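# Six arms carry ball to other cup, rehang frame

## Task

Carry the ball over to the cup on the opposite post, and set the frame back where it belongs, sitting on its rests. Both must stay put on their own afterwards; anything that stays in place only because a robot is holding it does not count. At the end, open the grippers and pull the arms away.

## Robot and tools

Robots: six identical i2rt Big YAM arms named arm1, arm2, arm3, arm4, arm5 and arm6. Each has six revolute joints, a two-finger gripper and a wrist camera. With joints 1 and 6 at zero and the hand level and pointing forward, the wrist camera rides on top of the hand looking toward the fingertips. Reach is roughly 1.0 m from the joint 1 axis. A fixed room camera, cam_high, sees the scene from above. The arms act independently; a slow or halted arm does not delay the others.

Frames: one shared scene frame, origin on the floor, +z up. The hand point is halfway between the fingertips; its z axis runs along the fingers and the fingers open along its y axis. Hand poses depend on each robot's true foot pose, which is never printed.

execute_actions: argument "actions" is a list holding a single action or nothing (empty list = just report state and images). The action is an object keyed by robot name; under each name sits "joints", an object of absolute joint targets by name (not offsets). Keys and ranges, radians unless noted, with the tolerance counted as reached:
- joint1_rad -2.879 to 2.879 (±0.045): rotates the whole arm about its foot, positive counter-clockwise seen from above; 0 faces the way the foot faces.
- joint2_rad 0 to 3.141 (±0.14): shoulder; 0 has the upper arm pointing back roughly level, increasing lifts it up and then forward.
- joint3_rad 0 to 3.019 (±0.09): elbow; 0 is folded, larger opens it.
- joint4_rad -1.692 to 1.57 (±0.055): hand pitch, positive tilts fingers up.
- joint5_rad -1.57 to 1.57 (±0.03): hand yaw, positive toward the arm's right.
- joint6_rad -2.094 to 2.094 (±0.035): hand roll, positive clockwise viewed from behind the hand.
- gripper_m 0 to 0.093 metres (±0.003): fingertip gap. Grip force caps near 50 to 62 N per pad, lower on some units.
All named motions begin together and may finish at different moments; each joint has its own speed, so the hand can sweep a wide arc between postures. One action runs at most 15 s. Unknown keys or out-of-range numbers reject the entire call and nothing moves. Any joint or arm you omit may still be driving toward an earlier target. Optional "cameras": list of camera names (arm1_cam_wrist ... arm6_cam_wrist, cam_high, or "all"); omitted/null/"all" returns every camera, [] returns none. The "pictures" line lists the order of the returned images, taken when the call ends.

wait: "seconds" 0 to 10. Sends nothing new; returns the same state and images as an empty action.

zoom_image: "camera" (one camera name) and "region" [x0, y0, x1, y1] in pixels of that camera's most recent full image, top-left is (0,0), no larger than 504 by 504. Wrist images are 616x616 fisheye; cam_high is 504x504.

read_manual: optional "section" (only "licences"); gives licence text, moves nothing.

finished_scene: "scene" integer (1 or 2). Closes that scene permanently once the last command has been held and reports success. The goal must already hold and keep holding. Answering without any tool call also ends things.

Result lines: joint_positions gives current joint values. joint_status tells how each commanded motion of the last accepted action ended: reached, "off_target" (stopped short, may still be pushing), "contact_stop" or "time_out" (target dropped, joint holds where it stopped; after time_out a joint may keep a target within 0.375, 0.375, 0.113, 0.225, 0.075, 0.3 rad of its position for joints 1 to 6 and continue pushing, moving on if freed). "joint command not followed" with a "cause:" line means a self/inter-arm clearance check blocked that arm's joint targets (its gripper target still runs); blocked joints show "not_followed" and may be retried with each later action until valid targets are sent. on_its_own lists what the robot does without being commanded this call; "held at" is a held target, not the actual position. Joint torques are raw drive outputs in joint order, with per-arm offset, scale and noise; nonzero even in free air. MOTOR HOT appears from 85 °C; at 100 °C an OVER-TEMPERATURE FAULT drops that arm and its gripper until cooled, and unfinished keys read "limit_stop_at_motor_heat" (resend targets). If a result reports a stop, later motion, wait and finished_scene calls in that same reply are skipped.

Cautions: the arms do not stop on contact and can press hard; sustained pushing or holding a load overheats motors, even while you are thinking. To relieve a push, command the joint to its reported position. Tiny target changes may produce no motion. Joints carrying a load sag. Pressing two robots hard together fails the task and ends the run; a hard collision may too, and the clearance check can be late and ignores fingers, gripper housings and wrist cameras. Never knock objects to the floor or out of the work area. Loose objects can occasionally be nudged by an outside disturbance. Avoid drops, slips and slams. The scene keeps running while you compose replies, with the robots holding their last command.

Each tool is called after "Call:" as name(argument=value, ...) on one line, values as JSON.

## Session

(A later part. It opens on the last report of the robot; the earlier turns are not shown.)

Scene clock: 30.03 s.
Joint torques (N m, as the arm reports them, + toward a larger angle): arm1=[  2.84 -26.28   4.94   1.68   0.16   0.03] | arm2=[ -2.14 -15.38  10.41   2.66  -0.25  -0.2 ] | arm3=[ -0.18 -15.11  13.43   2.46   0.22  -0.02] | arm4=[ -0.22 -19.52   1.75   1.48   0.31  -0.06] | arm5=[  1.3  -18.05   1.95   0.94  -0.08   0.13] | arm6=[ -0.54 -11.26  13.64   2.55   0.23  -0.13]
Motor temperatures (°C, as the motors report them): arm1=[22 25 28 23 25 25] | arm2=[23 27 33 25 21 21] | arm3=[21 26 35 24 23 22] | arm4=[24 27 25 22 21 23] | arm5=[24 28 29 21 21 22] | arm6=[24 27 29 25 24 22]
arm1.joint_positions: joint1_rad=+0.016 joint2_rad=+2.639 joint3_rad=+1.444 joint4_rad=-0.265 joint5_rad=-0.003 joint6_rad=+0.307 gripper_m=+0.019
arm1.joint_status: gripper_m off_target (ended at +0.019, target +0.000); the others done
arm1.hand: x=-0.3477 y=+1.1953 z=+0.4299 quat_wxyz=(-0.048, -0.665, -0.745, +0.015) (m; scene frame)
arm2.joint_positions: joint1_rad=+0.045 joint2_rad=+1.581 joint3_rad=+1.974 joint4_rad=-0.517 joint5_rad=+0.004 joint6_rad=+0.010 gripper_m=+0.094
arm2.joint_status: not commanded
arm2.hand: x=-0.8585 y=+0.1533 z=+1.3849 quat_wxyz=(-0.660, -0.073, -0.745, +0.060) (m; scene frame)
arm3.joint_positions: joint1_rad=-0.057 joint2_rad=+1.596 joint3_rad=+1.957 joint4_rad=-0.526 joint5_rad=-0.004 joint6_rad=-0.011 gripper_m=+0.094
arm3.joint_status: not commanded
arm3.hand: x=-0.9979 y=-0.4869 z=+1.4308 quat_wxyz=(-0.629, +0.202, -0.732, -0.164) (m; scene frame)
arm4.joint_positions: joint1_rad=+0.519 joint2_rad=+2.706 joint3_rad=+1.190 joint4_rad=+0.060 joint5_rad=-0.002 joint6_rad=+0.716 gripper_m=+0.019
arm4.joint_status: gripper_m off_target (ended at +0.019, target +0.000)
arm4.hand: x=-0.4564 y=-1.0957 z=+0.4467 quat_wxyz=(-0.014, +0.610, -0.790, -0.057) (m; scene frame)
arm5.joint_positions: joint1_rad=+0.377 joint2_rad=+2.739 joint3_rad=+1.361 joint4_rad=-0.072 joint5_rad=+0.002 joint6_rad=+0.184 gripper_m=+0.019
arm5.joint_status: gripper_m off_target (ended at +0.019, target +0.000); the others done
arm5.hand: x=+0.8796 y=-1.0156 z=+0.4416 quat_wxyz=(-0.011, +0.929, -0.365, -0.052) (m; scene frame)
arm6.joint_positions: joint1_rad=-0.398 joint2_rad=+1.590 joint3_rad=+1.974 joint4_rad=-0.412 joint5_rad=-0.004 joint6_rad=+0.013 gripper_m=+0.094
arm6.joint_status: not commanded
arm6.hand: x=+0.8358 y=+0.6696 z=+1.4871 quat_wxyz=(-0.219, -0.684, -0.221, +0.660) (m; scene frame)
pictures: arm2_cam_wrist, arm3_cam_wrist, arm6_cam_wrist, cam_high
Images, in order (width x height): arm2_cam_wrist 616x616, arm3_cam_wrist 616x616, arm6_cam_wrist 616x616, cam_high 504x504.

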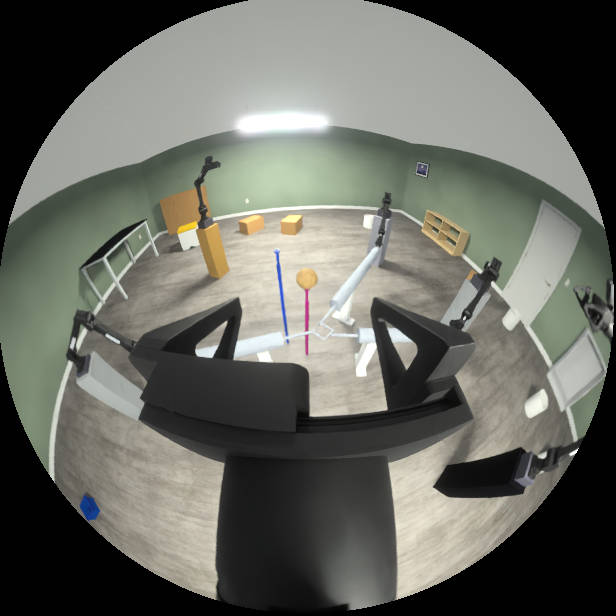

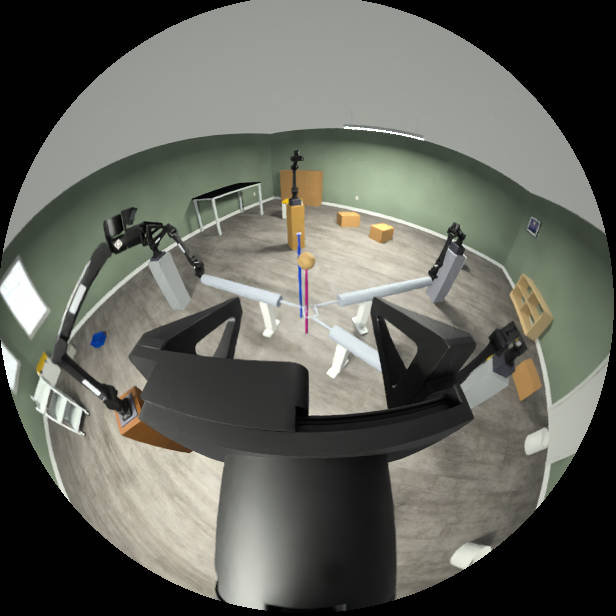

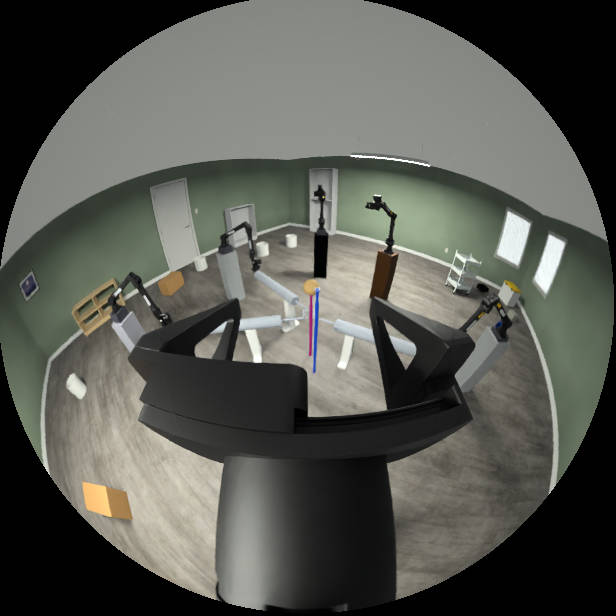

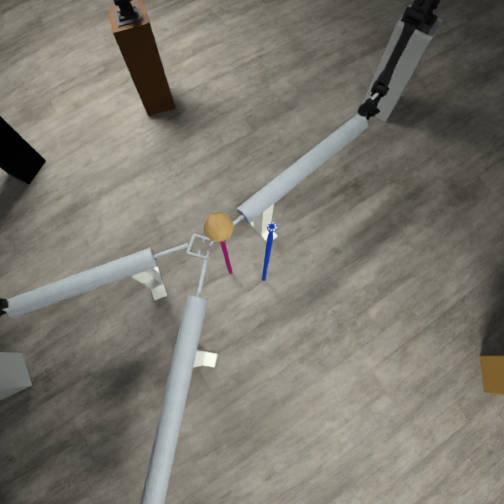

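Call:
execute_actions(actions=[{"arm1":{"joints":{"joint2_rad":2.49,"joint3_rad":1.388,"joint4_rad":-0.328}},"arm4":{"joints":{"joint2_rad":2.543,"joint3_rad":1.112,"joint4_rad":0.0}},"arm5":{"joints":{"joint2_rad":2.585,"joint3_rad":1.284,"joint4_rad":-0.125}}}], cameras=[])

Call:
execute_actions(actions=[{"arm1":{"joints":{"joint2_rad":2.368,"joint3_rad":1.328,"joint4_rad":-0.389}},"arm4":{"joints":{"joint2_rad":2.406,"joint3_rad":1.03,"joint4_rad":-0.058}},"arm5":{"joints":{"joint2_rad":2.455,"joint3_rad":1.203,"joint4_rad":-0.175}}}], cameras=[])

Call:
execute_actions(actions=[{"arm1":{"joints":{"joint1_rad":0.104,"joint2_rad":2.29,"joint3_rad":1.258,"joint4_rad":-0.395,"joint6_rad":0.395}},"arm4":{"joints":{"joint1_rad":0.415,"joint2_rad":2.352,"joint3_rad":1.065,"joint4_rad":-0.145,"joint6_rad":0.612}},"arm5":{"joints":{"joint1_rad":0.276,"joint2_rad":2.384,"joint3_rad":1.152,"joint4_rad":-0.193,"joint6_rad":0.083}}}], cameras=[])

Call:
execute_actions(actions=[{"arm1":{"joints":{"joint1_rad":0.196,"joint2_rad":2.217,"joint3_rad":1.197,"joint4_rad":-0.408,"joint6_rad":0.487}},"arm4":{"joints":{"joint1_rad":0.321,"joint2_rad":2.301,"joint3_rad":1.104,"joint4_rad":-0.232,"joint6_rad":0.518}},"arm5":{"joints":{"joint1_rad":0.173,"joint2_rad":2.317,"joint3_rad":1.11,"joint4_rad":-0.22,"joint6_rad":-0.02}}}], cameras=["arm2_cam_wrist","arm3_cam_wrist","arm6_cam_wrist"])

Call:
zoom_image(camera="arm2_cam_wrist", region=[260, 250, 350, 340])

Call:
zoom_image(camera="arm3_cam_wrist", region=[260, 235, 350, 325])

Call:
zoom_image(camera="arm6_cam_wrist", region=[265, 260, 355, 350])

Scene clock: 44.27 s.
Joint torques (N m, as the arm reports them, + toward a larger angle): arm1=[  2.84 -28.17   4.2    0.28   0.22   0.02] | arm2=[ -1.42 -15.68  10.39   2.82  -0.26  -0.2 ] | arm3=[ -0.22 -15.11  13.42   2.46   0.22  -0.03] | arm4=[ -0.62 -20.33   1.82   0.31   0.3   -0.12] | arm5=[  0.82 -19.16   1.69  -0.14  -0.08   0.12] | arm6=[ -0.13 -12.48  13.79   2.43   0.25  -0.13]
Motor temperatures (°C, as the motors report them): arm1=[22 26 28 23 25 25] | arm2=[23 27 34 25 21 21] | arm3=[21 26 36 25 23 22] | arm4=[24 27 24 22 21 23] | arm5=[24 29 29 21 21 22] | arm6=[24 27 29 25 24 22]
arm1.joint_positions: joint1_rad=+0.018 joint2_rad=+2.531 joint3_rad=+1.375 joint4_rad=-0.317 joint5_rad=-0.004 joint6_rad=+0.307 gripper_m=+0.019
arm1.joint_status: all done
arm1.hand: x=-0.3488 y=+1.1998 z=+0.4737 quat_wxyz=(-0.043, -0.664, -0.746, +0.012) (m; scene frame)
arm2.joint_positions: joint1_rad=+0.045 joint2_rad=+1.581 joint3_rad=+1.974 joint4_rad=-0.517 joint5_rad=+0.004 joint6_rad=+0.010 gripper_m=+0.094
arm2.joint_status: not commanded
arm2.hand: x=-0.8585 y=+0.1533 z=+1.3849 quat_wxyz=(-0.660, -0.073, -0.745, +0.060) (m; scene frame)
arm3.joint_positions: joint1_rad=-0.057 joint2_rad=+1.596 joint3_rad=+1.957 joint4_rad=-0.526 joint5_rad=-0.004 joint6_rad=-0.011 gripper_m=+0.094
arm3.joint_status: not commanded
arm3.hand: x=-0.9979 y=-0.4869 z=+1.4308 quat_wxyz=(-0.629, +0.202, -0.732, -0.164) (m; scene frame)
arm4.joint_positions: joint1_rad=+0.523 joint2_rad=+2.569 joint3_rad=+1.110 joint4_rad=+0.011 joint5_rad=-0.002 joint6_rad=+0.721 gripper_m=+0.019
arm4.joint_status: all done
arm4.hand: x=-0.4612 y=-1.0909 z=+0.4984 quat_wxyz=(-0.015, +0.610, -0.790, -0.061) (m; scene frame)
arm5.joint_positions: joint1_rad=+0.377 joint2_rad=+2.615 joint3_rad=+1.285 joint4_rad=-0.115 joint5_rad=+0.003 joint6_rad=+0.185 gripper_m=+0.019
arm5.joint_status: all done
arm5.hand: x=+0.8743 y=-1.0122 z=+0.4914 quat_wxyz=(-0.011, +0.929, -0.366, -0.054) (m; scene frame)
arm6.joint_positions: joint1_rad=-0.398 joint2_rad=+1.590 joint3_rad=+1.974 joint4_rad=-0.412 joint5_rad=-0.004 joint6_rad=+0.013 gripper_m=+0.094
arm6.joint_status: not commanded
arm6.hand: x=+0.8358 y=+0.6696 z=+1.4871 quat_wxyz=(-0.219, -0.684, -0.221, +0.660) (m; scene frame)
pictures: none
No camera images: the call's "cameras" was empty. Leave "cameras" out to get every camera's image.

Scene clock: 45.13 s.
Joint torques (N m, as the arm reports them, + toward a larger angle): arm1=[  3.1  -26.72   4.87   0.45   0.16   0.07] | arm2=[ -1.46 -15.16  10.28   2.77  -0.2   -0.21] | arm3=[ -0.2  -15.15  13.41   2.45   0.22  -0.03] | arm4=[ -0.39 -19.58   2.26   0.18   0.24  -0.09] | arm5=[  0.73 -18.75   2.1   -0.29  -0.11   0.13] | arm6=[ -0.03 -12.25  13.6    2.63   0.18  -0.17]
Motor temperatures (°C, as the motors report them): arm1=[22 26 28 23 25 25] | arm2=[23 27 34 25 21 21] | arm3=[21 26 36 25 23 22] | arm4=[24 27 24 22 21 23] | arm5=[24 29 29 21 21 22] | arm6=[24 27 29 25 24 22]
arm1.joint_positions: joint1_rad=+0.018 joint2_rad=+2.405 joint3_rad=+1.315 joint4_rad=-0.379 joint5_rad=-0.003 joint6_rad=+0.307 gripper_m=+0.019
arm1.joint_status: all done
arm1.hand: x=-0.3488 y=+1.1982 z=+0.5275 quat_wxyz=(-0.045, -0.664, -0.746, +0.013) (m; scene frame)
arm2.joint_positions: joint1_rad=+0.045 joint2_rad=+1.581 joint3_rad=+1.974 joint4_rad=-0.517 joint5_rad=+0.004 joint6_rad=+0.010 gripper_m=+0.094
arm2.joint_status: not commanded
arm2.hand: x=-0.8585 y=+0.1533 z=+1.3849 quat_wxyz=(-0.660, -0.073, -0.745, +0.060) (m; scene frame)
arm3.joint_positions: joint1_rad=-0.057 joint2_rad=+1.596 joint3_rad=+1.957 joint4_rad=-0.526 joint5_rad=-0.004 joint6_rad=-0.011 gripper_m=+0.094
arm3.joint_status: not commanded
arm3.hand: x=-0.9979 y=-0.4869 z=+1.4308 quat_wxyz=(-0.629, +0.202, -0.732, -0.164) (m; scene frame)
arm4.joint_positions: joint1_rad=+0.522 joint2_rad=+2.431 joint3_rad=+1.029 joint4_rad=-0.046 joint5_rad=-0.001 joint6_rad=+0.721 gripper_m=+0.019
arm4.joint_status: all done
arm4.hand: x=-0.4599 y=-1.0927 z=+0.5493 quat_wxyz=(-0.015, +0.609, -0.790, -0.061) (m; scene frame)
arm5.joint_positions: joint1_rad=+0.377 joint2_rad=+2.484 joint3_rad=+1.203 joint4_rad=-0.165 joint5_rad=+0.003 joint6_rad=+0.185 gripper_m=+0.019
arm5.joint_status: all done
arm5.hand: x=+0.8756 y=-1.0129 z=+0.5423 quat_wxyz=(-0.011, +0.929, -0.366, -0.053) (m; scene frame)
arm6.joint_positions: joint1_rad=-0.398 joint2_rad=+1.590 joint3_rad=+1.974 joint4_rad=-0.412 joint5_rad=-0.004 joint6_rad=+0.013 gripper_m=+0.094
arm6.joint_status: not commanded
arm6.hand: x=+0.8358 y=+0.6696 z=+1.4871 quat_wxyz=(-0.219, -0.684, -0.221, +0.660) (m; scene frame)
pictures: none
No camera images: the call's "cameras" was empty. Leave "cameras" out to get every camera's image.

Scene clock: 46.10 s.
Joint torques (N m, as the arm reports them, + toward a larger angle): arm1=[  2.42 -26.16   4.8    0.16   0.05  -0.12] | arm2=[ -1.34 -15.75  10.3    2.87  -0.2   -0.2 ] | arm3=[ -0.24 -15.11  13.42   2.47   0.22  -0.03] | arm4=[ -0.28 -20.7    3.54  -0.06   0.24   0.01] | arm5=[  1.19 -19.65   2.19   0.03   0.03  -0.03] | arm6=[ -0.74 -12.58  13.85   2.47   0.24  -0.18]
Motor temperatures (°C, as the motors report them): arm1=[22 26 28 23 25 25] | arm2=[23 27 34 25 21 21] | arm3=[21 26 36 25 23 22] | arm4=[24 27 24 22 21 23] | arm5=[24 29 29 21 21 22] | arm6=[24 27 29 25 24 22]
arm1.joint_positions: joint1_rad=+0.110 joint2_rad=+2.337 joint3_rad=+1.245 joint4_rad=-0.382 joint5_rad=+0.000 joint6_rad=+0.392 gripper_m=+0.019
arm1.joint_status: all done
arm1.hand: x=-0.3127 y=+1.2345 z=+0.5495 quat_wxyz=(-0.043, -0.662, -0.748, +0.010) (m; scene frame)
arm2.joint_positions: joint1_rad=+0.045 joint2_rad=+1.581 joint3_rad=+1.974 joint4_rad=-0.517 joint5_rad=+0.004 joint6_rad=+0.010 gripper_m=+0.094
arm2.joint_status: not commanded
arm2.hand: x=-0.8585 y=+0.1533 z=+1.3849 quat_wxyz=(-0.660, -0.073, -0.745, +0.060) (m; scene frame)
arm3.joint_positions: joint1_rad=-0.057 joint2_rad=+1.596 joint3_rad=+1.957 joint4_rad=-0.526 joint5_rad=-0.004 joint6_rad=-0.011 gripper_m=+0.094
arm3.joint_status: not commanded
arm3.hand: x=-0.9979 y=-0.4869 z=+1.4308 quat_wxyz=(-0.629, +0.202, -0.732, -0.164) (m; scene frame)
arm4.joint_positions: joint1_rad=+0.407 joint2_rad=+2.381 joint3_rad=+1.055 joint4_rad=-0.126 joint5_rad=-0.001 joint6_rad=+0.610 gripper_m=+0.019
arm4.joint_status: all done
arm4.hand: x=-0.4186 y=-1.0562 z=+0.5719 quat_wxyz=(-0.022, +0.607, -0.792, -0.058) (m; scene frame)
arm5.joint_positions: joint1_rad=+0.268 joint2_rad=+2.418 joint3_rad=+1.151 joint4_rad=-0.184 joint5_rad=+0.001 joint6_rad=+0.074 gripper_m=+0.019
arm5.joint_status: all done
arm5.hand: x=+0.9142 y=-0.9741 z=+0.5656 quat_wxyz=(-0.016, +0.930, -0.365, -0.049) (m; scene frame)
arm6.joint_positions: joint1_rad=-0.398 joint2_rad=+1.590 joint3_rad=+1.974 joint4_rad=-0.412 joint5_rad=-0.004 joint6_rad=+0.013 gripper_m=+0.094
arm6.joint_status: not commanded
arm6.hand: x=+0.8358 y=+0.6696 z=+1.4871 quat_wxyz=(-0.219, -0.684, -0.221, +0.660) (m; scene frame)
pictures: none
No camera images: the call's "cameras" was empty. Leave "cameras" out to get every camera's image.

Scene clock: 47.00 s.
Joint torques (N m, as the arm reports them, + toward a larger angle): arm1=[  2.05 -25.64   4.46   0.15  -0.14   0.02] | arm2=[ -0.94 -15.21  10.22   2.7   -0.25  -0.16] | arm3=[ -0.17 -15.15  13.42   2.45   0.22  -0.02] | arm4=[  0.05 -21.25   4.53  -0.12   0.23  -0.01] | arm5=[  0.47 -18.54   2.59   0.     0.13   0.05] | arm6=[ -0.16 -12.26  13.8    2.4    0.28  -0.19]
Motor temperatures (°C, as the motors report them): arm1=[22 26 28 23 25 25] | arm2=[23 27 34 25 21 21] | arm3=[21 26 36 25 23 22] | arm4=[24 27 24 22 21 23] | arm5=[24 29 29 21 21 22] | arm6=[24 27 30 25 24 22]
arm1.joint_positions: joint1_rad=+0.195 joint2_rad=+2.261 joint3_rad=+1.192 joint4_rad=-0.390 joint5_rad=+0.004 joint6_rad=+0.479 gripper_m=+0.019
arm1.joint_status: all done
arm1.hand: x=-0.2785 y=+1.2637 z=+0.5773 quat_wxyz=(-0.051, -0.662, -0.748, +0.009) (m; scene frame)
arm2.joint_positions: joint1_rad=+0.045 joint2_rad=+1.581 joint3_rad=+1.974 joint4_rad=-0.517 joint5_rad=+0.004 joint6_rad=+0.010 gripper_m=+0.094
arm2.joint_status: not commanded
arm2.hand: x=-0.8585 y=+0.1533 z=+1.3849 quat_wxyz=(-0.660, -0.073, -0.745, +0.060) (m; scene frame)
arm3.joint_positions: joint1_rad=-0.057 joint2_rad=+1.596 joint3_rad=+1.957 joint4_rad=-0.526 joint5_rad=-0.004 joint6_rad=-0.011 gripper_m=+0.094
arm3.joint_status: not commanded
arm3.hand: x=-0.9979 y=-0.4869 z=+1.4308 quat_wxyz=(-0.629, +0.202, -0.732, -0.164) (m; scene frame)
arm4.joint_positions: joint1_rad=+0.310 joint2_rad=+2.335 joint3_rad=+1.089 joint4_rad=-0.212 joint5_rad=-0.001 joint6_rad=+0.520 gripper_m=+0.019
arm4.joint_status: all done
arm4.hand: x=-0.3803 y=-1.0260 z=+0.5951 quat_wxyz=(-0.026, +0.605, -0.794, -0.053) (m; scene frame)
arm5.joint_positions: joint1_rad=+0.168 joint2_rad=+2.350 joint3_rad=+1.106 joint4_rad=-0.213 joint5_rad=-0.003 joint6_rad=-0.026 gripper_m=+0.019
arm5.joint_status: all done
arm5.hand: x=+0.9513 y=-0.9419 z=+0.5904 quat_wxyz=(-0.019, +0.930, -0.365, -0.045) (m; scene frame)
arm6.joint_positions: joint1_rad=-0.398 joint2_rad=+1.590 joint3_rad=+1.974 joint4_rad=-0.412 joint5_rad=-0.004 joint6_rad=+0.013 gripper_m=+0.094
arm6.joint_status: not commanded
arm6.hand: x=+0.8358 y=+0.6696 z=+1.4871 quat_wxyz=(-0.219, -0.684, -0.221, +0.660) (m; scene frame)
pictures: arm2_cam_wrist, arm3_cam_wrist, arm6_cam_wrist
Images, in order (width x height): arm2_cam_wrist 616x616, arm3_cam_wrist 616x616, arm6_cam_wrist 616x616.

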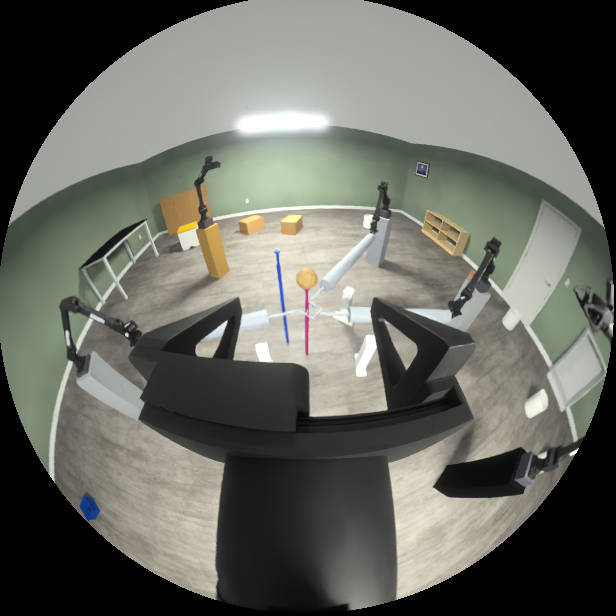

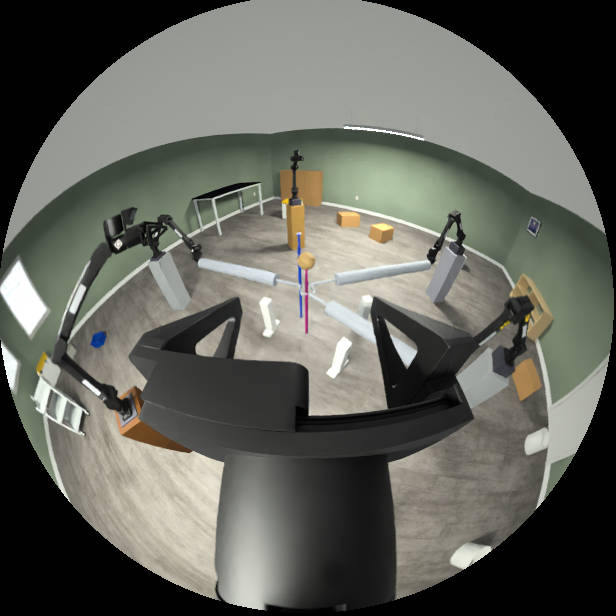

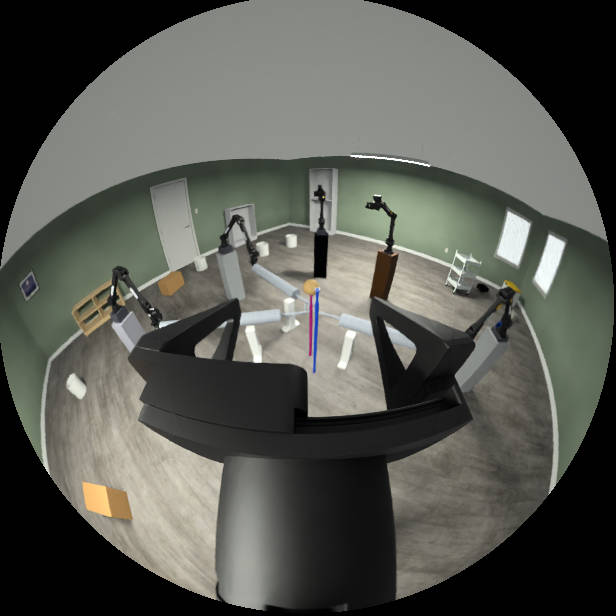

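Region (260, 250, 350, 340) of arm2_cam_wrist's 616x616 image, scaled by 5.600, with more detail than that image has.

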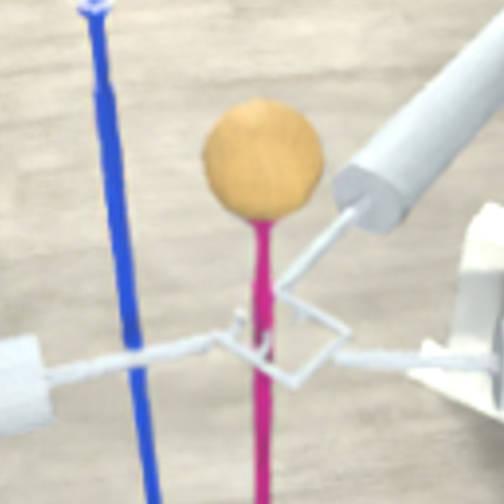

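Region (260, 235, 350, 325) of arm3_cam_wrist's 616x616 image, scaled by 5.600, with more detail than that image has.

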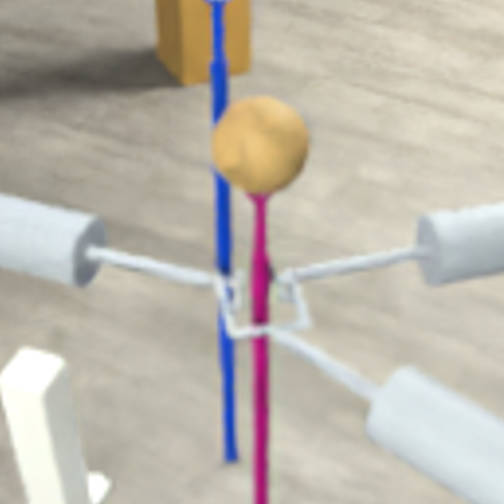

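Region (265, 260, 355, 350) of arm6_cam_wrist's 616x616 image, scaled by 5.600, with more detail than that image has.

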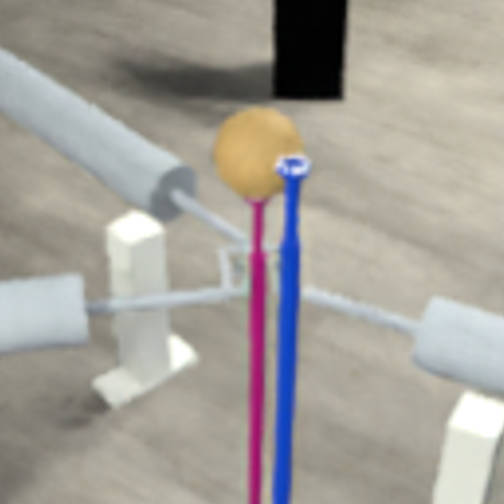

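Call:
execute_actions(actions=[{"arm1":{"joints":{"joint1_rad":0.22,"joint2_rad":1.993,"joint3_rad":1.18,"joint4_rad":-0.605,"joint6_rad":0.508}},"arm4":{"joints":{"joint1_rad":0.302,"joint2_rad":2.053,"joint3_rad":1.056,"joint4_rad":-0.428,"joint6_rad":0.497}},"arm5":{"joints":{"joint1_rad":0.15,"joint2_rad":2.06,"joint3_rad":1.04,"joint4_rad":-0.4,"joint6_rad":-0.042}}}], cameras=[])

Call:
execute_actions(actions=[{"arm1":{"joints":{"joint2_rad":1.896,"joint3_rad":1.216,"joint4_rad":-0.715}},"arm4":{"joints":{"joint2_rad":1.94,"joint3_rad":1.06,"joint4_rad":-0.54}},"arm5":{"joints":{"joint2_rad":1.942,"joint3_rad":1.042,"joint4_rad":-0.513}}}], cameras=[])

Call:
execute_actions(actions=[{"arm1":{"joints":{"joint2_rad":1.81,"joint3_rad":1.258,"joint4_rad":-0.83}},"arm4":{"joints":{"joint2_rad":1.835,"joint3_rad":1.083,"joint4_rad":-0.658}},"arm5":{"joints":{"joint2_rad":1.835,"joint3_rad":1.066,"joint4_rad":-0.632}}}], cameras=["arm2_cam_wrist"])

Call:
execute_actions(actions=[{"arm1":{"joints":{"joint2_rad":1.68,"joint3_rad":1.38,"joint4_rad":-1.07}},"arm4":{"joints":{"joint2_rad":1.665,"joint3_rad":1.175,"joint4_rad":-0.907}},"arm5":{"joints":{"joint2_rad":1.66,"joint3_rad":1.155,"joint4_rad":-0.883}}}], cameras=[])

Call:
execute_actions(actions=[{"arm1":{"joints":{"joint2_rad":1.605,"joint3_rad":1.592,"joint4_rad":-1.346}},"arm4":{"joints":{"joint2_rad":1.548,"joint3_rad":1.35,"joint4_rad":-1.191}},"arm5":{"joints":{"joint2_rad":1.538,"joint3_rad":1.326,"joint4_rad":-1.168}}}], cameras=["arm2_cam_wrist","arm3_cam_wrist","arm6_cam_wrist"])

Call:
zoom_image(camera="arm2_cam_wrist", region=[240, 200, 340, 300])

Call:
zoom_image(camera="arm6_cam_wrist", region=[265, 230, 365, 330])

Scene clock: 64.07 s.
Joint torques (N m, as the arm reports them, + toward a larger angle): arm1=[  1.87 -22.38   7.24   0.58  -0.13  -0.08] | arm2=[ -1.45 -14.98  10.34   2.72  -0.24  -0.22] | arm3=[ -0.19 -15.12  13.41   2.45   0.22  -0.03] | arm4=[ -0.63 -19.15   5.69   0.32   0.33  -0.11] | arm5=[  0.09 -17.65   3.86   0.05   0.13  -0.05] | arm6=[ -0.61 -12.04  13.72   2.5    0.24  -0.15]
Motor temperatures (°C, as the motors report them): arm1=[22 26 28 23 25 25] | arm2=[23 27 35 25 21 21] | arm3=[21 27 37 25 23 22] | arm4=[24 28 24 22 21 23] | arm5=[24 30 29 21 21 22] | arm6=[24 27 30 25 24 22]
arm1.joint_positions: joint1_rad=+0.218 joint2_rad=+2.020 joint3_rad=+1.157 joint4_rad=-0.603 joint5_rad=+0.004 joint6_rad=+0.503 gripper_m=+0.019
arm1.joint_status: all done
arm1.hand: x=-0.2721 y=+1.2734 z=+0.6847 quat_wxyz=(-0.048, -0.663, -0.747, +0.007) (m; scene frame)
arm2.joint_positions: joint1_rad=+0.045 joint2_rad=+1.581 joint3_rad=+1.974 joint4_rad=-0.517 joint5_rad=+0.004 joint6_rad=+0.010 gripper_m=+0.094
arm2.joint_status: not commanded
arm2.hand: x=-0.8585 y=+0.1533 z=+1.3849 quat_wxyz=(-0.660, -0.073, -0.745, +0.060) (m; scene frame)
arm3.joint_positions: joint1_rad=-0.057 joint2_rad=+1.596 joint3_rad=+1.957 joint4_rad=-0.526 joint5_rad=-0.004 joint6_rad=-0.011 gripper_m=+0.094
arm3.joint_status: not commanded
arm3.hand: x=-0.9979 y=-0.4869 z=+1.4308 quat_wxyz=(-0.629, +0.202, -0.732, -0.164) (m; scene frame)
arm4.joint_positions: joint1_rad=+0.302 joint2_rad=+2.074 joint3_rad=+1.048 joint4_rad=-0.418 joint5_rad=-0.003 joint6_rad=+0.509 gripper_m=+0.019
arm4.joint_status: all done
arm4.hand: x=-0.3799 y=-1.0158 z=+0.7035 quat_wxyz=(-0.028, +0.606, -0.793, -0.059) (m; scene frame)
arm5.joint_positions: joint1_rad=+0.155 joint2_rad=+2.079 joint3_rad=+1.038 joint4_rad=-0.394 joint5_rad=-0.002 joint6_rad=-0.039 gripper_m=+0.019
arm5.joint_status: all done
arm5.hand: x=+0.9510 y=-0.9331 z=+0.6993 quat_wxyz=(-0.024, +0.929, -0.365, -0.055) (m; scene frame)
arm6.joint_positions: joint1_rad=-0.398 joint2_rad=+1.590 joint3_rad=+1.974 joint4_rad=-0.412 joint5_rad=-0.004 joint6_rad=+0.013 gripper_m=+0.094
arm6.joint_status: not commanded
arm6.hand: x=+0.8358 y=+0.6696 z=+1.4871 quat_wxyz=(-0.219, -0.684, -0.221, +0.660) (m; scene frame)
pictures: none
No camera images: the call's "cameras" was empty. Leave "cameras" out to get every camera's image.

Scene clock: 65.73 s.
Joint torques (N m, as the arm reports them, + toward a larger angle): arm1=[  2.3  -24.41   9.06   0.32  -0.14  -0.08] | arm2=[ -1.21 -15.43  10.15   2.76  -0.24  -0.19] | arm3=[ -0.19 -15.1   13.42   2.45   0.22  -0.03] | arm4=[ -0.55 -19.71   6.72   0.18   0.35  -0.12] | arm5=[ -0.04 -16.55   4.74   0.04   0.14  -0.02] | arm6=[  0.02 -12.62  13.75   2.48   0.24  -0.18]
Motor temperatures (°C, as the motors report them): arm1=[22 26 28 23 25 25] | arm2=[23 27 35 25 21 21] | arm3=[21 27 37 25 23 22] | arm4=[24 28 24 22 21 23] | arm5=[24 30 29 21 21 22] | arm6=[24 27 30 25 24 22]
arm1.joint_positions: joint1_rad=+0.218 joint2_rad=+1.941 joint3_rad=+1.174 joint4_rad=-0.704 joint5_rad=+0.003 joint6_rad=+0.503 gripper_m=+0.019
arm1.joint_status: all done
arm1.hand: x=-0.2721 y=+1.2725 z=+0.7267 quat_wxyz=(-0.046, -0.663, -0.747, +0.006) (m; scene frame)
arm2.joint_positions: joint1_rad=+0.045 joint2_rad=+1.581 joint3_rad=+1.974 joint4_rad=-0.517 joint5_rad=+0.004 joint6_rad=+0.010 gripper_m=+0.094
arm2.joint_status: not commanded
arm2.hand: x=-0.8585 y=+0.1533 z=+1.3849 quat_wxyz=(-0.660, -0.073, -0.745, +0.060) (m; scene frame)
arm3.joint_positions: joint1_rad=-0.057 joint2_rad=+1.596 joint3_rad=+1.957 joint4_rad=-0.526 joint5_rad=-0.004 joint6_rad=-0.011 gripper_m=+0.094
arm3.joint_status: not commanded
arm3.hand: x=-0.9979 y=-0.4869 z=+1.4308 quat_wxyz=(-0.629, +0.202, -0.732, -0.164) (m; scene frame)
arm4.joint_positions: joint1_rad=+0.301 joint2_rad=+1.972 joint3_rad=+1.048 joint4_rad=-0.527 joint5_rad=-0.003 joint6_rad=+0.508 gripper_m=+0.019
arm4.joint_status: all done
arm4.hand: x=-0.3792 y=-1.0171 z=+0.7483 quat_wxyz=(-0.026, +0.606, -0.793, -0.056) (m; scene frame)
arm5.joint_positions: joint1_rad=+0.154 joint2_rad=+1.969 joint3_rad=+1.038 joint4_rad=-0.509 joint5_rad=-0.002 joint6_rad=-0.040 gripper_m=+0.019
arm5.joint_status: all done
arm5.hand: x=+0.9511 y=-0.9325 z=+0.7471 quat_wxyz=(-0.023, +0.929, -0.365, -0.052) (m; scene frame)
arm6.joint_positions: joint1_rad=-0.398 joint2_rad=+1.590 joint3_rad=+1.974 joint4_rad=-0.412 joint5_rad=-0.004 joint6_rad=+0.013 gripper_m=+0.094
arm6.joint_status: not commanded
arm6.hand: x=+0.8358 y=+0.6696 z=+1.4871 quat_wxyz=(-0.219, -0.684, -0.221, +0.660) (m; scene frame)
pictures: none
No camera images: the call's "cameras" was empty. Leave "cameras" out to get every camera's image.

Scene clock: 66.70 s.
Joint torques (N m, as the arm reports them, + toward a larger angle): arm1=[  2.15 -24.22  10.34  -0.32  -0.18  -0.12] | arm2=[ -1.09 -15.16  10.33   2.76  -0.19  -0.17] | arm3=[ -0.18 -15.12  13.43   2.45   0.22  -0.03] | arm4=[ -0.44 -19.07   9.04  -0.27   0.2   -0.1 ] | arm5=[ -0.36 -16.25   7.    -0.2    0.09  -0.06] | arm6=[ -0.95 -12.04  13.66   2.11   0.21  -0.12]
Motor temperatures (°C, as the motors report them): arm1=[22 26 28 23 25 25] | arm2=[23 27 35 25 21 21] | arm3=[21 27 37 25 23 22] | arm4=[24 28 25 22 21 23] | arm5=[24 30 29 21 21 22] | arm6=[24 27 30 25 24 22]
arm1.joint_positions: joint1_rad=+0.217 joint2_rad=+1.858 joint3_rad=+1.203 joint4_rad=-0.805 joint5_rad=+0.006 joint6_rad=+0.503 gripper_m=+0.019
arm1.joint_status: all done
arm1.hand: x=-0.2713 y=+1.2693 z=+0.7747 quat_wxyz=(-0.051, -0.663, -0.747, +0.009) (m; scene frame)
arm2.joint_positions: joint1_rad=+0.045 joint2_rad=+1.581 joint3_rad=+1.974 joint4_rad=-0.517 joint5_rad=+0.004 joint6_rad=+0.010 gripper_m=+0.094
arm2.joint_status: not commanded
arm2.hand: x=-0.8585 y=+0.1533 z=+1.3849 quat_wxyz=(-0.660, -0.073, -0.745, +0.060) (m; scene frame)
arm3.joint_positions: joint1_rad=-0.057 joint2_rad=+1.596 joint3_rad=+1.957 joint4_rad=-0.526 joint5_rad=-0.004 joint6_rad=-0.011 gripper_m=+0.094
arm3.joint_status: not commanded
arm3.hand: x=-0.9979 y=-0.4869 z=+1.4308 quat_wxyz=(-0.629, +0.202, -0.732, -0.164) (m; scene frame)
arm4.joint_positions: joint1_rad=+0.298 joint2_rad=+1.865 joint3_rad=+1.048 joint4_rad=-0.635 joint5_rad=+0.000 joint6_rad=+0.507 gripper_m=+0.019
arm4.joint_status: all done
arm4.hand: x=-0.3764 y=-1.0213 z=+0.7950 quat_wxyz=(-0.028, +0.605, -0.794, -0.055) (m; scene frame)
arm5.joint_positions: joint1_rad=+0.154 joint2_rad=+1.860 joint3_rad=+1.038 joint4_rad=-0.617 joint5_rad=-0.001 joint6_rad=-0.041 gripper_m=+0.019
arm5.joint_status: all done
arm5.hand: x=+0.9536 y=-0.9347 z=+0.7949 quat_wxyz=(-0.024, +0.929, -0.364, -0.053) (m; scene frame)
arm6.joint_positions: joint1_rad=-0.398 joint2_rad=+1.590 joint3_rad=+1.974 joint4_rad=-0.412 joint5_rad=-0.004 joint6_rad=+0.013 gripper_m=+0.094
arm6.joint_status: not commanded
arm6.hand: x=+0.8358 y=+0.6696 z=+1.4871 quat_wxyz=(-0.219, -0.684, -0.221, +0.660) (m; scene frame)
pictures: arm2_cam_wrist
Images, in order (width x height): arm2_cam_wrist 616x616.

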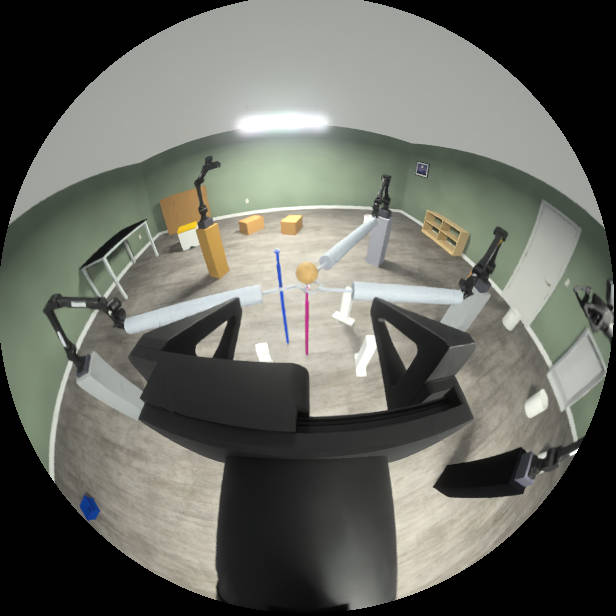

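Scene clock: 67.87 s.
Joint torques (N m, as the arm reports them, + toward a larger angle): arm1=[  2.65 -23.39  11.92  -0.26  -0.28  -0.11] | arm2=[ -0.94 -15.21  10.23   2.75  -0.25  -0.2 ] | arm3=[ -0.25 -15.15  13.41   2.46   0.22  -0.03] | arm4=[ -0.27 -17.9   12.05  -0.32   0.13  -0.1 ] | arm5=[  0.2  -14.42   9.73  -0.47   0.09  -0.05] | arm6=[ -0.72 -12.12  13.66   2.63   0.24  -0.19]
Motor temperatures (°C, as the motors report them): arm1=[22 26 29 23 25 25] | arm2=[23 27 35 25 21 21] | arm3=[21 27 37 25 23 22] | arm4=[24 28 25 22 21 23] | arm5=[24 30 29 21 21 22] | arm6=[24 27 30 25 24 22]
arm1.joint_positions: joint1_rad=+0.216 joint2_rad=+1.728 joint3_rad=+1.316 joint4_rad=-1.047 joint5_rad=+0.008 joint6_rad=+0.503 gripper_m=+0.019
arm1.joint_status: all done
arm1.hand: x=-0.2720 y=+1.2665 z=+0.8741 quat_wxyz=(-0.051, -0.663, -0.746, +0.010) (m; scene frame)
arm2.joint_positions: joint1_rad=+0.045 joint2_rad=+1.581 joint3_rad=+1.974 joint4_rad=-0.517 joint5_rad=+0.004 joint6_rad=+0.010 gripper_m=+0.094
arm2.joint_status: not commanded
arm2.hand: x=-0.8585 y=+0.1533 z=+1.3849 quat_wxyz=(-0.660, -0.073, -0.745, +0.060) (m; scene frame)
arm3.joint_positions: joint1_rad=-0.057 joint2_rad=+1.596 joint3_rad=+1.957 joint4_rad=-0.526 joint5_rad=-0.004 joint6_rad=-0.011 gripper_m=+0.094
arm3.joint_status: not commanded
arm3.hand: x=-0.9979 y=-0.4869 z=+1.4308 quat_wxyz=(-0.629, +0.202, -0.732, -0.164) (m; scene frame)
arm4.joint_positions: joint1_rad=+0.298 joint2_rad=+1.692 joint3_rad=+1.116 joint4_rad=-0.882 joint5_rad=+0.001 joint6_rad=+0.507 gripper_m=+0.019
arm4.joint_status: all done
arm4.hand: x=-0.3757 y=-1.0258 z=+0.8906 quat_wxyz=(-0.027, +0.605, -0.794, -0.052) (m; scene frame)
arm5.joint_positions: joint1_rad=+0.154 joint2_rad=+1.672 joint3_rad=+1.106 joint4_rad=-0.864 joint5_rad=-0.001 joint6_rad=-0.042 gripper_m=+0.019
arm5.joint_status: all done
arm5.hand: x=+0.9542 y=-0.9358 z=+0.8965 quat_wxyz=(-0.026, +0.929, -0.364, -0.057) (m; scene frame)
arm6.joint_positions: joint1_rad=-0.398 joint2_rad=+1.590 joint3_rad=+1.974 joint4_rad=-0.412 joint5_rad=-0.004 joint6_rad=+0.013 gripper_m=+0.094
arm6.joint_status: not commanded
arm6.hand: x=+0.8358 y=+0.6696 z=+1.4871 quat_wxyz=(-0.219, -0.684, -0.221, +0.660) (m; scene frame)
pictures: none
No camera images: the call's "cameras" was empty. Leave "cameras" out to get every camera's image.

Scene clock: 69.03 s.
Joint torques (N m, as the arm reports them, + toward a larger angle): arm1=[  2.46 -24.35  13.46   0.1   -0.13  -0.08] | arm2=[ -1.45 -15.31  10.38   2.74  -0.24  -0.19] | arm3=[ -0.21 -15.16  13.42   2.45   0.22  -0.03] | arm4=[ -0.45 -17.24  14.22  -0.31   0.12  -0.09] | arm5=[ -0.15 -14.41  11.31  -0.38   0.07  -0.03] | arm6=[ -0.6  -12.19  13.81   2.5    0.2   -0.18]
Motor temperatures (°C, as the motors report them): arm1=[22 26 29 23 25 25] | arm2=[23 27 35 25 21 21] | arm3=[21 27 37 25 23 22] | arm4=[24 28 25 22 21 23] | arm5=[24 30 30 21 21 22] | arm6=[24 27 30 25 24 22]
arm1.joint_positions: joint1_rad=+0.216 joint2_rad=+1.658 joint3_rad=+1.515 joint4_rad=-1.326 joint5_rad=+0.003 joint6_rad=+0.502 gripper_m=+0.019
arm1.joint_status: all done
arm1.hand: x=-0.2717 y=+1.2655 z=+0.9802 quat_wxyz=(-0.047, -0.663, -0.747, +0.007) (m; scene frame)
arm2.joint_positions: joint1_rad=+0.045 joint2_rad=+1.581 joint3_rad=+1.974 joint4_rad=-0.517 joint5_rad=+0.004 joint6_rad=+0.010 gripper_m=+0.094
arm2.joint_status: not commanded
arm2.hand: x=-0.8585 y=+0.1533 z=+1.3849 quat_wxyz=(-0.660, -0.073, -0.745, +0.060) (m; scene frame)
arm3.joint_positions: joint1_rad=-0.057 joint2_rad=+1.596 joint3_rad=+1.957 joint4_rad=-0.526 joint5_rad=-0.004 joint6_rad=-0.011 gripper_m=+0.094
arm3.joint_status: not commanded
arm3.hand: x=-0.9979 y=-0.4869 z=+1.4308 quat_wxyz=(-0.629, +0.202, -0.732, -0.164) (m; scene frame)
arm4.joint_positions: joint1_rad=+0.298 joint2_rad=+1.576 joint3_rad=+1.274 joint4_rad=-1.168 joint5_rad=+0.001 joint6_rad=+0.507 gripper_m=+0.019
arm4.joint_status: all done
arm4.hand: x=-0.3762 y=-1.0282 z=+0.9953 quat_wxyz=(-0.025, +0.606, -0.794, -0.047) (m; scene frame)
arm5.joint_positions: joint1_rad=+0.154 joint2_rad=+1.556 joint3_rad=+1.267 joint4_rad=-1.148 joint5_rad=-0.001 joint6_rad=-0.042 gripper_m=+0.019
arm5.joint_status: all done
arm5.hand: x=+0.9537 y=-0.9357 z=+1.0023 quat_wxyz=(-0.024, +0.929, -0.364, -0.054) (m; scene frame)
arm6.joint_positions: joint1_rad=-0.398 joint2_rad=+1.590 joint3_rad=+1.974 joint4_rad=-0.412 joint5_rad=-0.004 joint6_rad=+0.013 gripper_m=+0.094
arm6.joint_status: not commanded
arm6.hand: x=+0.8358 y=+0.6696 z=+1.4871 quat_wxyz=(-0.219, -0.684, -0.221, +0.660) (m; scene frame)
pictures: arm2_cam_wrist, arm3_cam_wrist, arm6_cam_wrist
Images, in order (width x height): arm2_cam_wrist 616x616, arm3_cam_wrist 616x616, arm6_cam_wrist 616x616.

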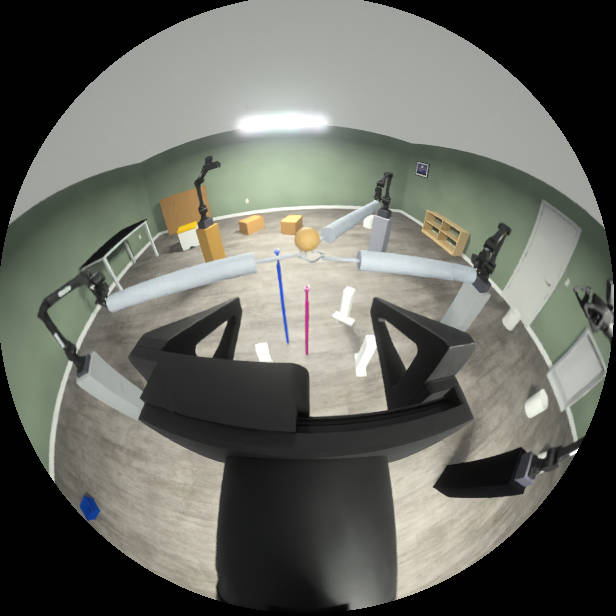

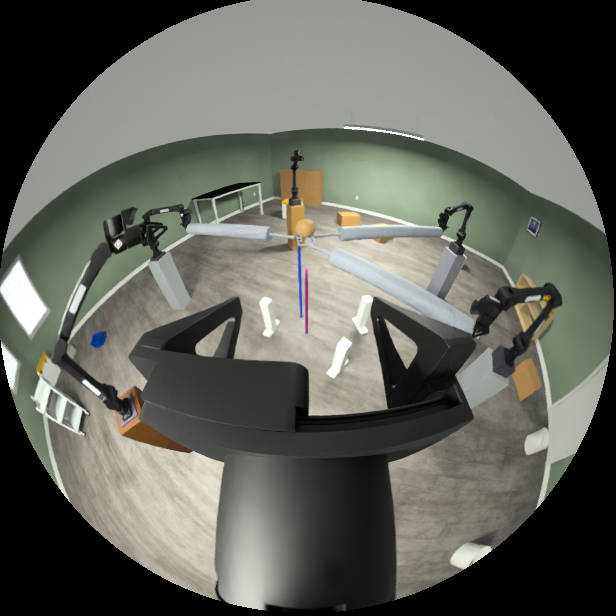

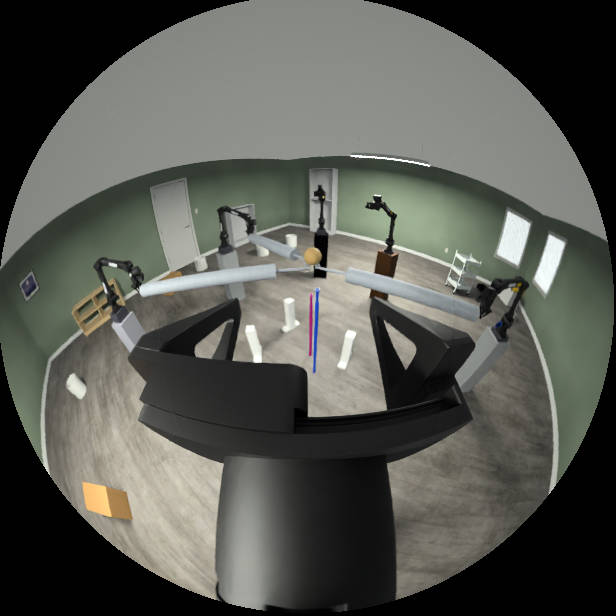

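Region (240, 200, 340, 300) of arm2_cam_wrist's 616x616 image, scaled by 5.040, with more detail than that image has.

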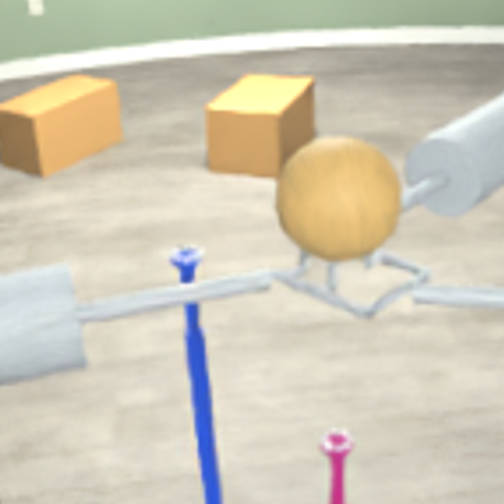

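Region (265, 230, 365, 330) of arm6_cam_wrist's 616x616 image, scaled by 5.040, with more detail than that image has.

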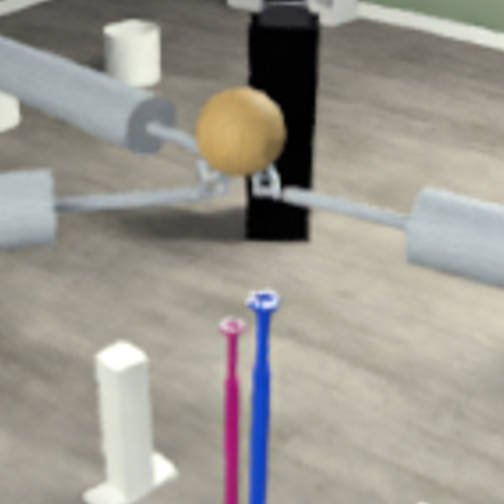

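Call:
execute_actions(actions=[], cameras=["cam_high","arm3_cam_wrist"])

Scene clock: 80.33 s.
Joint torques (N m, as the arm reports them, + toward a larger angle): arm1=[  2.37 -24.31  13.32  -0.15  -0.13  -0.1 ] | arm2=[ -1.13 -15.46  10.39   2.69  -0.24  -0.2 ] | arm3=[ -0.23 -15.09  13.41   2.45   0.22  -0.03] | arm4=[ -0.28 -17.36  14.24  -0.33   0.12  -0.09] | arm5=[ -0.02 -14.62  11.59  -0.53   0.09  -0.06] | arm6=[ -0.69 -12.38  13.84   2.38   0.26  -0.17]
Motor temperatures (°C, as the motors report them): arm1=[22 26 33 23 25 25] | arm2=[23 27 35 25 21 21] | arm3=[21 27 37 25 23 22] | arm4=[24 28 29 22 21 23] | arm5=[24 29 33 21 21 22] | arm6=[24 27 30 25 24 22]
arm1.joint_positions: joint1_rad=+0.216 joint2_rad=+1.658 joint3_rad=+1.515 joint4_rad=-1.326 joint5_rad=+0.003 joint6_rad=+0.502 gripper_m=+0.019
arm1.joint_status: all done
arm1.hand: x=-0.2717 y=+1.2655 z=+0.9802 quat_wxyz=(-0.047, -0.663, -0.747, +0.007) (m; scene frame)
arm2.joint_positions: joint1_rad=+0.045 joint2_rad=+1.581 joint3_rad=+1.974 joint4_rad=-0.517 joint5_rad=+0.004 joint6_rad=+0.010 gripper_m=+0.094
arm2.joint_status: not commanded
arm2.hand: x=-0.8585 y=+0.1533 z=+1.3849 quat_wxyz=(-0.660, -0.073, -0.745, +0.060) (m; scene frame)
arm3.joint_positions: joint1_rad=-0.057 joint2_rad=+1.596 joint3_rad=+1.957 joint4_rad=-0.526 joint5_rad=-0.004 joint6_rad=-0.011 gripper_m=+0.094
arm3.joint_status: not commanded
arm3.hand: x=-0.9979 y=-0.4869 z=+1.4308 quat_wxyz=(-0.629, +0.202, -0.732, -0.164) (m; scene frame)
arm4.joint_positions: joint1_rad=+0.298 joint2_rad=+1.576 joint3_rad=+1.274 joint4_rad=-1.168 joint5_rad=+0.001 joint6_rad=+0.507 gripper_m=+0.019
arm4.joint_status: all done
arm4.hand: x=-0.3762 y=-1.0282 z=+0.9953 quat_wxyz=(-0.025, +0.606, -0.794, -0.047) (m; scene frame)
arm5.joint_positions: joint1_rad=+0.154 joint2_rad=+1.556 joint3_rad=+1.267 joint4_rad=-1.148 joint5_rad=-0.001 joint6_rad=-0.042 gripper_m=+0.019
arm5.joint_status: all done
arm5.hand: x=+0.9537 y=-0.9357 z=+1.0023 quat_wxyz=(-0.024, +0.929, -0.364, -0.054) (m; scene frame)
arm6.joint_positions: joint1_rad=-0.398 joint2_rad=+1.590 joint3_rad=+1.974 joint4_rad=-0.412 joint5_rad=-0.004 joint6_rad=+0.013 gripper_m=+0.094
arm6.joint_status: not commanded
arm6.hand: x=+0.8358 y=+0.6696 z=+1.4871 quat_wxyz=(-0.219, -0.684, -0.221, +0.660) (m; scene frame)
pictures: arm3_cam_wrist, cam_high
Images, in order (width x height): arm3_cam_wrist 616x616, cam_high 504x504.

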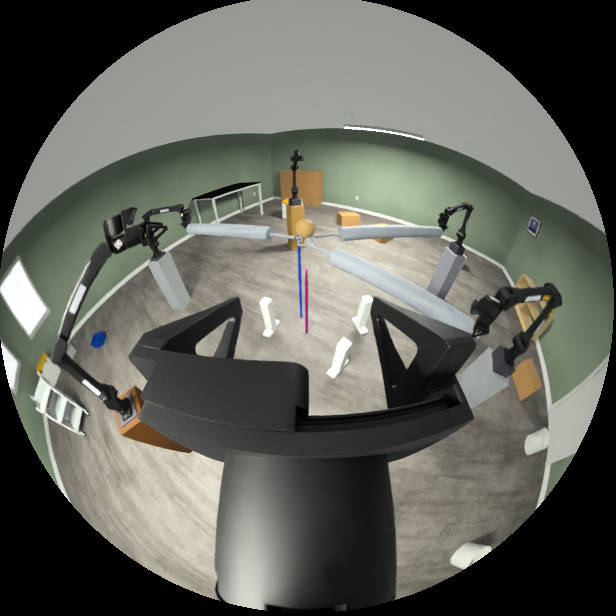

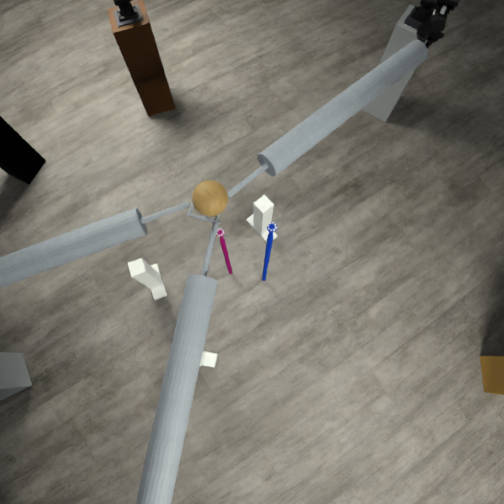

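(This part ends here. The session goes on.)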